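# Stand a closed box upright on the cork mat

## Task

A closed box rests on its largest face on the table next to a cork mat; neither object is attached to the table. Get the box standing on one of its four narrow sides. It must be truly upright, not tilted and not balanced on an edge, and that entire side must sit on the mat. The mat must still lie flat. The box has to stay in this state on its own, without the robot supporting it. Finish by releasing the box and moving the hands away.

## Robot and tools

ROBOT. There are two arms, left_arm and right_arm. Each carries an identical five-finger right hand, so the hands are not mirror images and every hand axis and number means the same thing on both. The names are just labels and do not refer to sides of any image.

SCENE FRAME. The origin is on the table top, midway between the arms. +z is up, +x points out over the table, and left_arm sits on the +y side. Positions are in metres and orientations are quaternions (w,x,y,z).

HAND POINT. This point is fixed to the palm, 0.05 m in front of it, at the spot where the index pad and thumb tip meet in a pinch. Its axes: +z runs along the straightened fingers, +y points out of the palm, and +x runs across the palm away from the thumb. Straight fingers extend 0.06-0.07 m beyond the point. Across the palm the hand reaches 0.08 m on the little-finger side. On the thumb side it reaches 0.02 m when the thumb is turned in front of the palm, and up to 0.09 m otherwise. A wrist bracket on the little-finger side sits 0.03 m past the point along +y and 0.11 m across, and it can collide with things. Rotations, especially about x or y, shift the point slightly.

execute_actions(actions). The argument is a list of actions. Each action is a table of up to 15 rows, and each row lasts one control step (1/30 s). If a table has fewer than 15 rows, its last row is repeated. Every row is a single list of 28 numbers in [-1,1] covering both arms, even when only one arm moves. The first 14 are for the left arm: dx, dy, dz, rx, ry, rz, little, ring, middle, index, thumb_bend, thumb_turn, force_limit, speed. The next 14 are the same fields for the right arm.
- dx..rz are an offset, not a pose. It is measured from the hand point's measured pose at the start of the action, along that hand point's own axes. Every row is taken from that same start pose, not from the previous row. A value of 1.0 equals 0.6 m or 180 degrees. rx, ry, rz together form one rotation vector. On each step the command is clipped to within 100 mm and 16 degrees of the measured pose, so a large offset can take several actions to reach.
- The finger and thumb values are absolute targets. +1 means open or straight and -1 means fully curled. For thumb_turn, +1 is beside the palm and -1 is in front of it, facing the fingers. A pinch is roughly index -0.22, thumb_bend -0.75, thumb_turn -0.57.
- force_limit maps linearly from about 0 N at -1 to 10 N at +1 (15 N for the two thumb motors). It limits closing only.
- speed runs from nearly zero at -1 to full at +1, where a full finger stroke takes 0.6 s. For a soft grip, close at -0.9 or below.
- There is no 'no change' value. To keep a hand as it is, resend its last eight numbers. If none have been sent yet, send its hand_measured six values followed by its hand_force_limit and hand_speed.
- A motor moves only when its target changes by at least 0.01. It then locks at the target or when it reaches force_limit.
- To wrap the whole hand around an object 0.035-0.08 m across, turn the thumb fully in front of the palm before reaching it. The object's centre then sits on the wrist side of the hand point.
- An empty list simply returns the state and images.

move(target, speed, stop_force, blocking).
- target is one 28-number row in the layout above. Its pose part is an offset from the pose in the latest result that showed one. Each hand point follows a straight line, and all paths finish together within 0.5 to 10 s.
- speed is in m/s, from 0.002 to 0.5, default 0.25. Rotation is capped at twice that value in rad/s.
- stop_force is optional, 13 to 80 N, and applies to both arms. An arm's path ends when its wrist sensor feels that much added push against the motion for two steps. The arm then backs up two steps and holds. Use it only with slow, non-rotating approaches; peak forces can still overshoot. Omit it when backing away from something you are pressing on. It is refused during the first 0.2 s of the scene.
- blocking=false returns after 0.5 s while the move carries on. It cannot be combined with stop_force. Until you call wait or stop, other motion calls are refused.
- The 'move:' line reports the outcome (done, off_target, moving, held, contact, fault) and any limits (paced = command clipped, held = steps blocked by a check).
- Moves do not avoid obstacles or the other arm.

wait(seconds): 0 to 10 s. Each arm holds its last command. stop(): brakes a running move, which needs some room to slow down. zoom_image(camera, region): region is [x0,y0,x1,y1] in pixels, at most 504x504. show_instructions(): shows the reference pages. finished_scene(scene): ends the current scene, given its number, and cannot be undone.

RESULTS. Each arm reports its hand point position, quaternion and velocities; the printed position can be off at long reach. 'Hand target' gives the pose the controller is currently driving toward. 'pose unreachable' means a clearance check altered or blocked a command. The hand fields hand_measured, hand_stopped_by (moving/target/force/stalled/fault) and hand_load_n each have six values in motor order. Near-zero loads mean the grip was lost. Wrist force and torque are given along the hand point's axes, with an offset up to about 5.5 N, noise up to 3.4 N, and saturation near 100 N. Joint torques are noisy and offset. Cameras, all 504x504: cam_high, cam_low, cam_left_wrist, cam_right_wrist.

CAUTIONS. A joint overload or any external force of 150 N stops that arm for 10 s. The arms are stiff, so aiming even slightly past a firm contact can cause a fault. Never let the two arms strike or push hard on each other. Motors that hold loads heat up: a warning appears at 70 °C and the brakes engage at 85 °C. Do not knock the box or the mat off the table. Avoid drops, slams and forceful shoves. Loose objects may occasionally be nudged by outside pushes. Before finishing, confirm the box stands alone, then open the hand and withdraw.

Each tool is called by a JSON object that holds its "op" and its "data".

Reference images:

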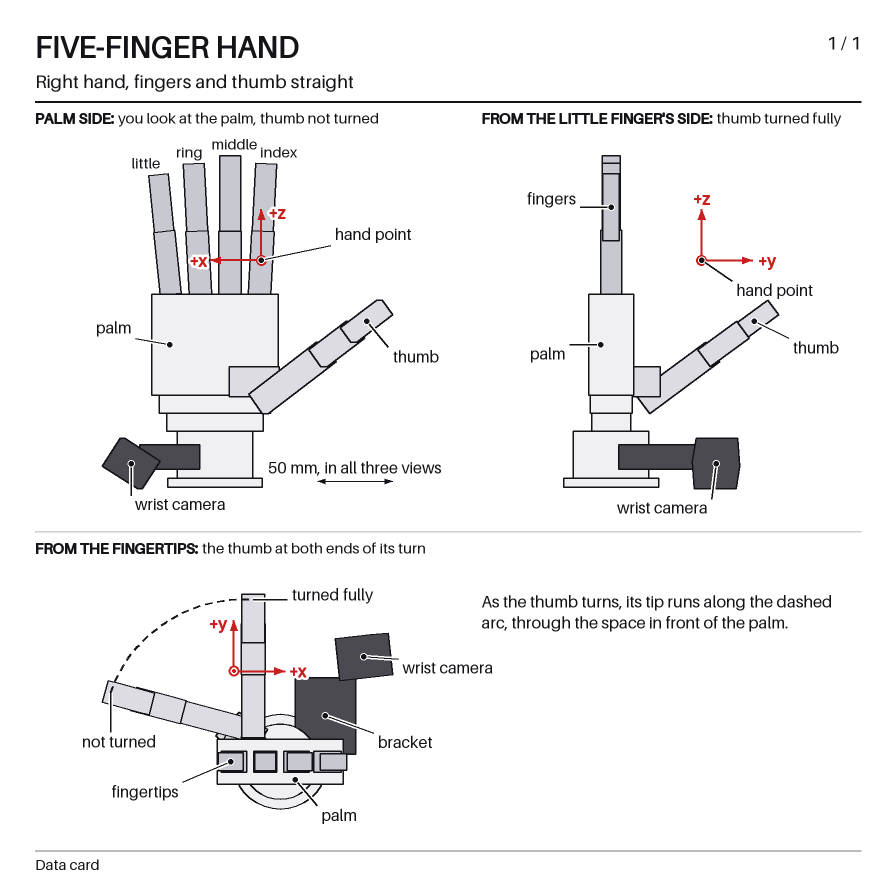

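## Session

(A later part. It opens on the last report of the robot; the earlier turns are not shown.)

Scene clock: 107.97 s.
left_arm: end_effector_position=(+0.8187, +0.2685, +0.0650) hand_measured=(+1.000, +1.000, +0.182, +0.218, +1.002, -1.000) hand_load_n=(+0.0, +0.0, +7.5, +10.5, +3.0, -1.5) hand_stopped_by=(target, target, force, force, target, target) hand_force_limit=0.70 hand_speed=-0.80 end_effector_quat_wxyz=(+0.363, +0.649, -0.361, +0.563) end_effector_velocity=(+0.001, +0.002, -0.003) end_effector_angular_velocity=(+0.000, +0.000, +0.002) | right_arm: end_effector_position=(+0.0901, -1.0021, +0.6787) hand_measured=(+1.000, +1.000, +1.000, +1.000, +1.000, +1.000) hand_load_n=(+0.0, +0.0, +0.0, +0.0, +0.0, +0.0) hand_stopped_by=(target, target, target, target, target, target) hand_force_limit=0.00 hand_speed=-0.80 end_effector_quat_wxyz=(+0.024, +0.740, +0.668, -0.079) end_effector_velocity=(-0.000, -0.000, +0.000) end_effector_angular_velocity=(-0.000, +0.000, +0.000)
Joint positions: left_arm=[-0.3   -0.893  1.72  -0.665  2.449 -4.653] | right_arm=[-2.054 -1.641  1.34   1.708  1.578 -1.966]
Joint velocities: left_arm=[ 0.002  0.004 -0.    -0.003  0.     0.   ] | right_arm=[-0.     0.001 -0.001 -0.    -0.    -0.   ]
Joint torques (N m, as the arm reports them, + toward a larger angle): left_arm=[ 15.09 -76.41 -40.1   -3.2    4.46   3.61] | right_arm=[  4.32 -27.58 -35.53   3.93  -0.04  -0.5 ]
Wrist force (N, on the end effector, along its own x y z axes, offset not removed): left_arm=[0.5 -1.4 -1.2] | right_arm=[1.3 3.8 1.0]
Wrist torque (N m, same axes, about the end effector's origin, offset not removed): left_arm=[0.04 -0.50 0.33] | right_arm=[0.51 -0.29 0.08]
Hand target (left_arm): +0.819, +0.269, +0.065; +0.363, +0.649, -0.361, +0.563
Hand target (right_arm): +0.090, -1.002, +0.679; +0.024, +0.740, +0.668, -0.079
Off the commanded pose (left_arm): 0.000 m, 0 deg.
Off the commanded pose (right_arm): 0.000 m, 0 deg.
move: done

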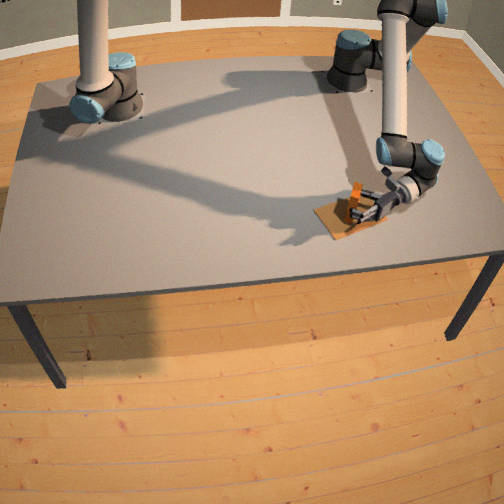

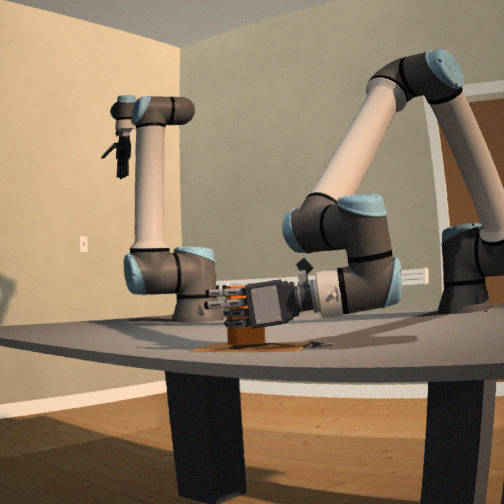

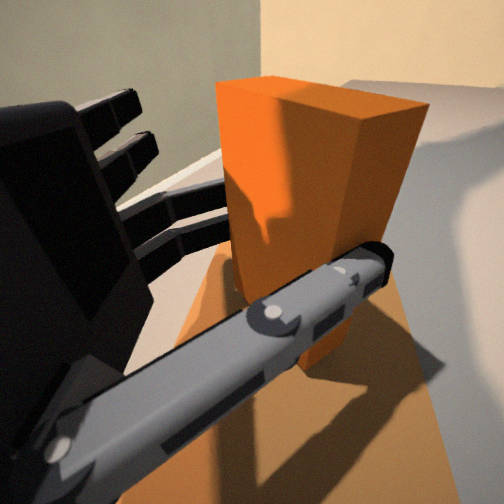

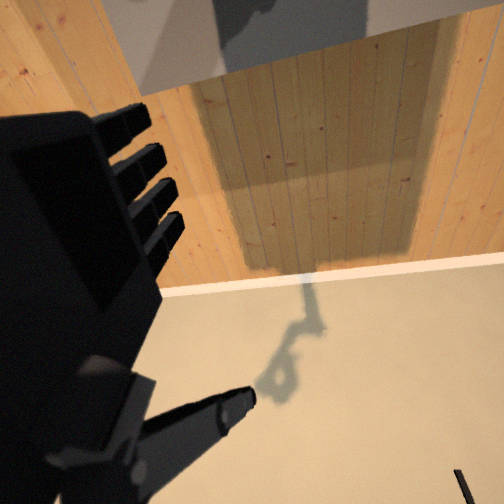

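{"op": "move", "data": {"target": [-0.007,0,0,0,0,0,1,1,-0.5,-0.6,1,-1,0.7,-0.8,0,0,0,0,0,0,1,1,1,1,1,1,0,-0.8], "speed": 0.01, "stop_force": 13}}

{"op": "move", "data": {"target": [0,0,0,0,0,0,1,1,1,1,1,-1,0.7,-0.6,0,0,0,0,0,0,1,1,1,1,1,1,0,-0.8]}}

{"op": "move", "data": {"target": [0,0.009,-0.014,0,0,0,1,1,1,1,1,-1,0.7,-0.6,0,0,0,0,0,0,1,1,1,1,1,1,0,-0.8], "speed": 0.03}}

{"op": "move", "data": {"target": [0.05,-0.17,-0.15,0,0,0,1,1,1,1,1,-1,0.7,-0.6,0,0,0,0,0,0,1,1,1,1,1,1,0,-0.8], "speed": 0.1}}

Scene clock: 117.77 s.
left_arm: end_effector_position=(+0.8183, +0.2687, +0.0611) hand_measured=(+1.000, +1.000, +0.182, +0.218, +1.002, -1.000) hand_load_n=(+0.0, +0.0, +7.5, +10.5, +3.0, -1.5) hand_stopped_by=(target, target, force, force, target, target) hand_force_limit=0.70 hand_speed=-0.80 end_effector_quat_wxyz=(+0.363, +0.649, -0.361, +0.563) end_effector_velocity=(-0.000, +0.001, -0.003) end_effector_angular_velocity=(+0.000, +0.001, +0.001) | right_arm: end_effector_position=(+0.0901, -1.0021, +0.6787) hand_measured=(+1.000, +1.000, +1.000, +1.000, +1.000, +1.000) hand_load_n=(+0.0, +0.0, +0.0, +0.0, +0.0, +0.0) hand_stopped_by=(target, target, target, target, target, target) hand_force_limit=0.00 hand_speed=-0.80 end_effector_quat_wxyz=(+0.024, +0.740, +0.668, -0.079) end_effector_velocity=(-0.000, -0.000, -0.000) end_effector_angular_velocity=(+0.000, +0.000, -0.001)
Joint positions: left_arm=[-0.299 -0.889  1.722 -0.671  2.449 -4.653] | right_arm=[-2.054 -1.641  1.34   1.708  1.578 -1.966]
Joint velocities: left_arm=[ 0.001  0.003  0.001 -0.004 -0.     0.   ] | right_arm=[-0.001  0.     0.    -0.     0.     0.   ]
Joint torques (N m, as the arm reports them, + toward a larger angle): left_arm=[ 12.55 -74.28 -14.11  -3.38   3.48   3.67] | right_arm=[  3.75 -28.84 -34.87   3.73  -0.17  -0.76]
Wrist force (N, on the end effector, along its own x y z axes, offset not removed): left_arm=[1.4 -1.2 0.0] | right_arm=[0.3 3.5 0.0]
Wrist torque (N m, same axes, about the end effector's origin, offset not removed): left_arm=[-0.02 -0.73 0.40] | right_arm=[0.57 -0.09 -0.02]
Hand target (left_arm): +0.818, +0.269, +0.061; +0.363, +0.649, -0.361, +0.563
Hand target (right_arm): +0.090, -1.002, +0.679; +0.024, +0.740, +0.668, -0.079
Off the commanded pose (left_arm): 0.000 m, 0 deg.
Off the commanded pose (right_arm): 0.000 m, 0 deg.
move: done

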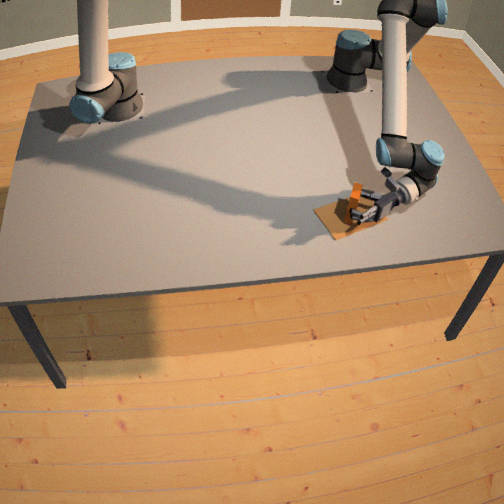

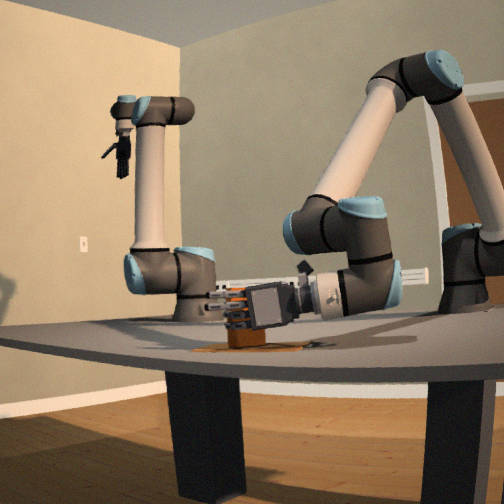

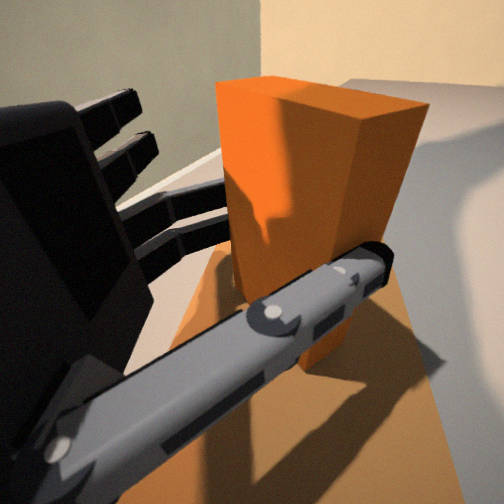

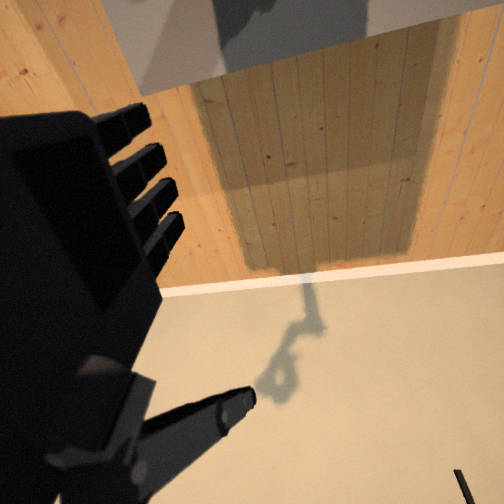

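Scene clock: 119.27 s.
left_arm: end_effector_position=(+0.8183, +0.2688, +0.0611) hand_measured=(+1.000, +1.000, +1.000, +1.000, +1.000, -1.000) hand_load_n=(+0.0, +0.0, +0.0, +0.0, +0.0, +0.0) hand_stopped_by=(target, target, target, target, target, target) hand_force_limit=0.70 hand_speed=-0.60 end_effector_quat_wxyz=(+0.363, +0.649, -0.361, +0.563) end_effector_velocity=(-0.000, -0.000, +0.001) end_effector_angular_velocity=(+0.000, -0.001, -0.001) | right_arm: end_effector_position=(+0.0901, -1.0021, +0.6787) hand_measured=(+1.000, +1.000, +1.000, +1.000, +1.000, +1.000) hand_load_n=(+0.0, +0.0, +0.0, +0.0, +0.0, +0.0) hand_stopped_by=(target, target, target, target, target, target) hand_force_limit=0.00 hand_speed=-0.80 end_effector_quat_wxyz=(+0.024, +0.740, +0.668, -0.079) end_effector_velocity=(-0.000, +0.000, +0.000) end_effector_angular_velocity=(-0.000, +0.001, -0.000)
Joint positions: left_arm=[-0.299 -0.889  1.722 -0.671  2.449 -4.653] | right_arm=[-2.054 -1.641  1.34   1.708  1.578 -1.966]
Joint velocities: left_arm=[-0.    -0.001  0.     0.     0.     0.   ] | right_arm=[-0.    -0.    -0.001  0.     0.    -0.   ]
Joint torques (N m, as the arm reports them, + toward a larger angle): left_arm=[ 12.88 -94.58 -34.67   1.9    2.8    3.45] | right_arm=[  3.04 -25.86 -35.76   3.55  -0.04  -0.43]
Wrist force (N, on the end effector, along its own x y z axes, offset not removed): left_arm=[2.5 -2.6 -0.8] | right_arm=[0.8 3.6 -1.0]
Wrist torque (N m, same axes, about the end effector's origin, offset not removed): left_arm=[-0.19 -0.51 0.25] | right_arm=[0.67 -0.13 0.05]
Hand target (left_arm): +0.818, +0.269, +0.061; +0.363, +0.649, -0.361, +0.563
Hand target (right_arm): +0.090, -1.002, +0.679; +0.024, +0.740, +0.668, -0.079
Off the commanded pose (left_arm): 0.000 m, 0 deg.
Off the commanded pose (right_arm): 0.000 m, 0 deg.
move: done

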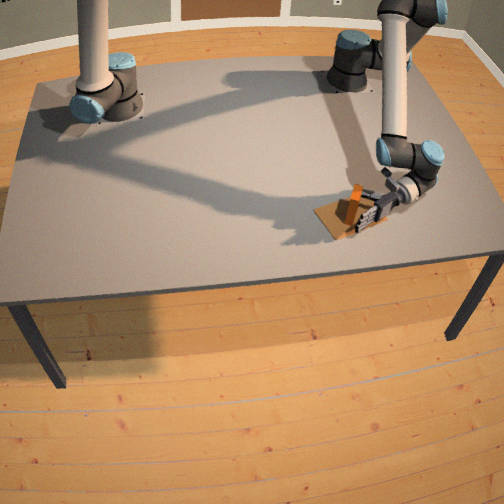

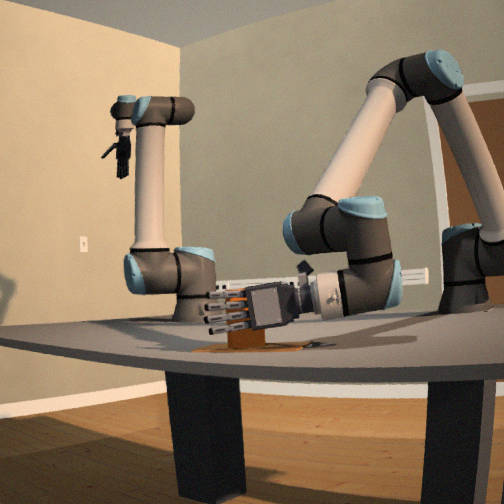

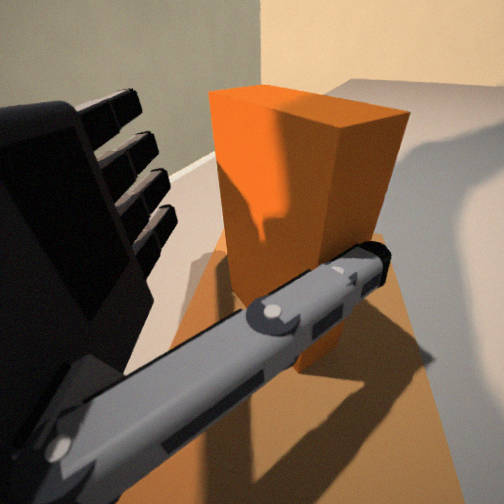

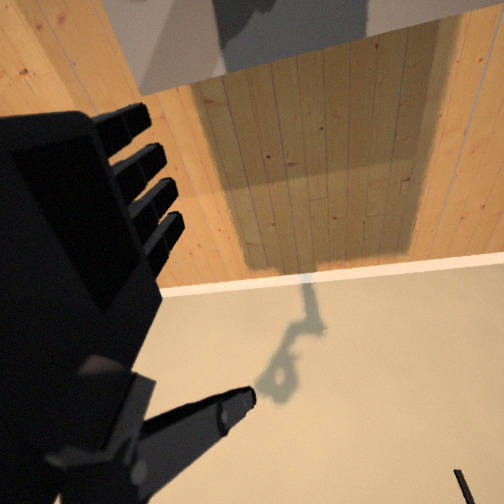

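Scene clock: 120.07 s.
left_arm: end_effector_position=(+0.8099, +0.2734, +0.0623) hand_measured=(+1.000, +1.000, +1.000, +1.000, +1.000, -1.000) hand_load_n=(+0.0, +0.0, +0.0, +0.0, +0.0, +0.0) hand_stopped_by=(target, target, target, target, target, target) hand_force_limit=0.70 hand_speed=-0.60 end_effector_quat_wxyz=(+0.363, +0.649, -0.361, +0.563) end_effector_velocity=(-0.002, +0.002, -0.000) end_effector_angular_velocity=(-0.000, +0.001, -0.000) | right_arm: end_effector_position=(+0.0901, -1.0021, +0.6787) hand_measured=(+1.000, +1.000, +1.000, +1.000, +1.000, +1.000) hand_load_n=(+0.0, +0.0, +0.0, +0.0, +0.0, +0.0) hand_stopped_by=(target, target, target, target, target, target) hand_force_limit=0.00 hand_speed=-0.80 end_effector_quat_wxyz=(+0.024, +0.740, +0.668, -0.079) end_effector_velocity=(-0.000, +0.000, -0.000) end_effector_angular_velocity=(+0.001, -0.000, -0.000)
Joint positions: left_arm=[-0.295 -0.9    1.74  -0.677  2.453 -4.652] | right_arm=[-2.054 -1.641  1.34   1.708  1.578 -1.966]
Joint velocities: left_arm=[ 0.002 -0.002  0.004 -0.001  0.002 -0.   ] | right_arm=[-0.     0.     0.001  0.     0.    -0.   ]
Joint torques (N m, as the arm reports them, + toward a larger angle): left_arm=[ 13.33 -93.69 -12.96  -3.     4.33   3.61] | right_arm=[  2.71 -26.06 -36.56   3.2   -0.32  -0.3 ]
Wrist force (N, on the end effector, along its own x y z axes, offset not removed): left_arm=[1.4 -1.7 2.4] | right_arm=[0.4 3.9 0.7]
Wrist torque (N m, same axes, about the end effector's origin, offset not removed): left_arm=[-0.21 -0.50 0.20] | right_arm=[0.63 -0.16 -0.05]
Hand target (left_arm): +0.810, +0.274, +0.062; +0.363, +0.649, -0.361, +0.563
Hand target (right_arm): +0.090, -1.002, +0.679; +0.024, +0.740, +0.668, -0.079
Off the commanded pose (left_arm): 0.000 m, 0 deg.
Off the commanded pose (right_arm): 0.000 m, 0 deg.
move: done

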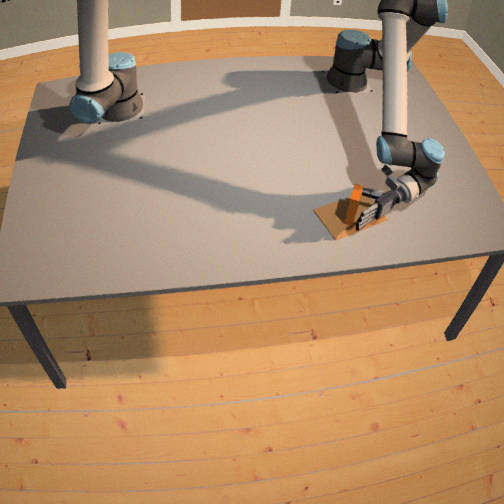

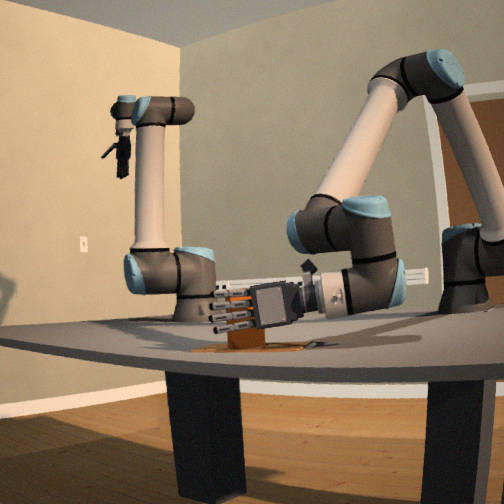

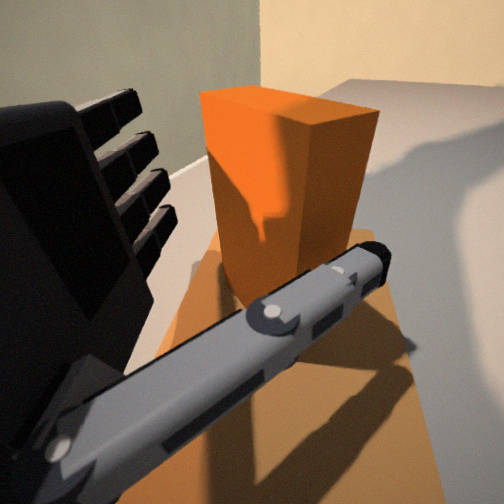

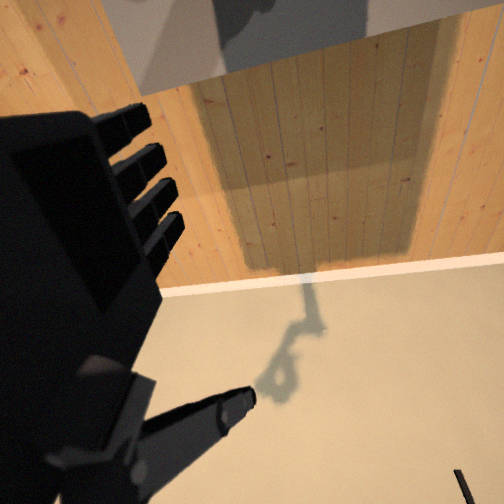

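Scene clock: 121.97 s.
left_arm: end_effector_position=(+0.8601, +0.3989, +0.0947) hand_measured=(+1.000, +1.000, +1.000, +1.000, +1.000, -1.000) hand_load_n=(+0.0, +0.0, +0.0, +0.0, +0.0, +0.0) hand_stopped_by=(target, target, target, target, target, target) hand_force_limit=0.70 hand_speed=-0.60 end_effector_quat_wxyz=(+0.363, +0.649, -0.361, +0.563) end_effector_velocity=(+0.001, +0.002, +0.001) end_effector_angular_velocity=(+0.001, -0.000, -0.000) | right_arm: end_effector_position=(+0.0901, -1.0021, +0.6787) hand_measured=(+1.000, +1.000, +1.000, +1.000, +1.000, +1.000) hand_load_n=(+0.0, +0.0, +0.0, +0.0, +0.0, +0.0) hand_stopped_by=(target, target, target, target, target, target) hand_force_limit=0.00 hand_speed=-0.80 end_effector_quat_wxyz=(+0.024, +0.740, +0.668, -0.079) end_effector_velocity=(-0.000, -0.000, -0.001) end_effector_angular_velocity=(+0.001, -0.000, -0.000)
Joint positions: left_arm=[-0.128 -0.853  1.571 -0.51   2.618 -4.597] | right_arm=[-2.054 -1.641  1.34   1.708  1.578 -1.966]
Joint velocities: left_arm=[ 0.003  0.001 -0.005  0.006  0.003  0.003] | right_arm=[-0.     0.     0.001 -0.     0.    -0.   ]
Joint torques (N m, as the arm reports them, + toward a larger angle): left_arm=[ 15.08 -78.95 -42.34   2.15   4.63   3.59] | right_arm=[  4.04 -30.43 -36.09   4.     0.18  -0.46]
Wrist force (N, on the end effector, along its own x y z axes, offset not removed): left_arm=[3.1 -2.2 1.1] | right_arm=[2.0 3.5 0.0]
Wrist torque (N m, same axes, about the end effector's origin, offset not removed): left_arm=[-0.27 -0.68 0.23] | right_arm=[0.54 -0.33 0.14]
Hand target (left_arm): +0.860, +0.399, +0.095; +0.363, +0.649, -0.361, +0.563
Hand target (right_arm): +0.090, -1.002, +0.679; +0.024, +0.740, +0.668, -0.079
Off the commanded pose (left_arm): 0.000 m, 0 deg.
Off the commanded pose (right_arm): 0.000 m, 0 deg.
move: done

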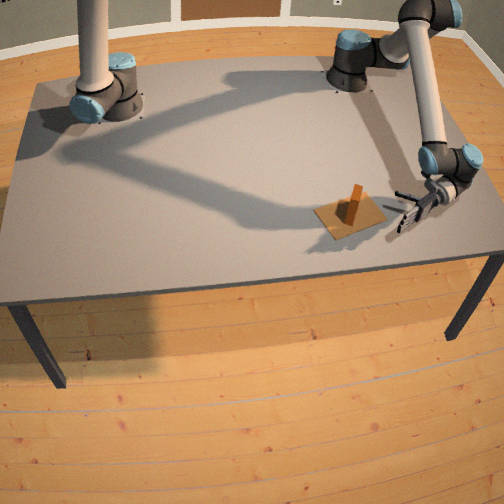

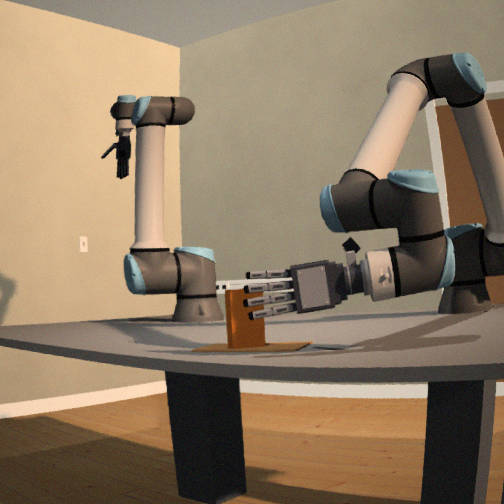

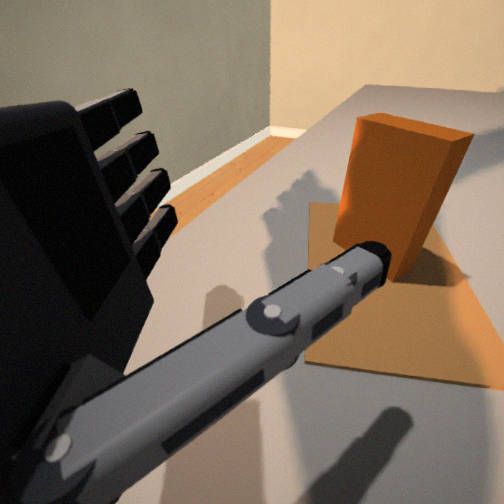

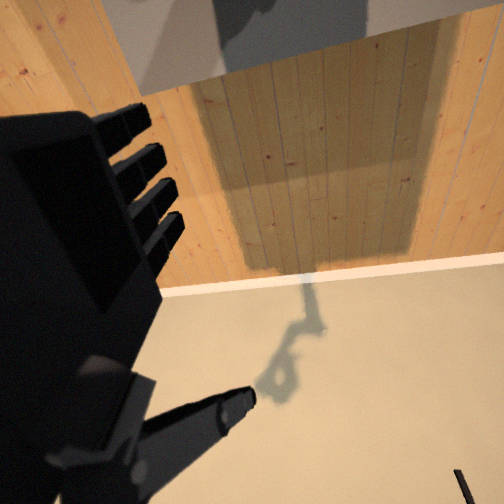

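{"op": "finished_scene", "data": {"scene": 1}}

The scene is finished: the task was done.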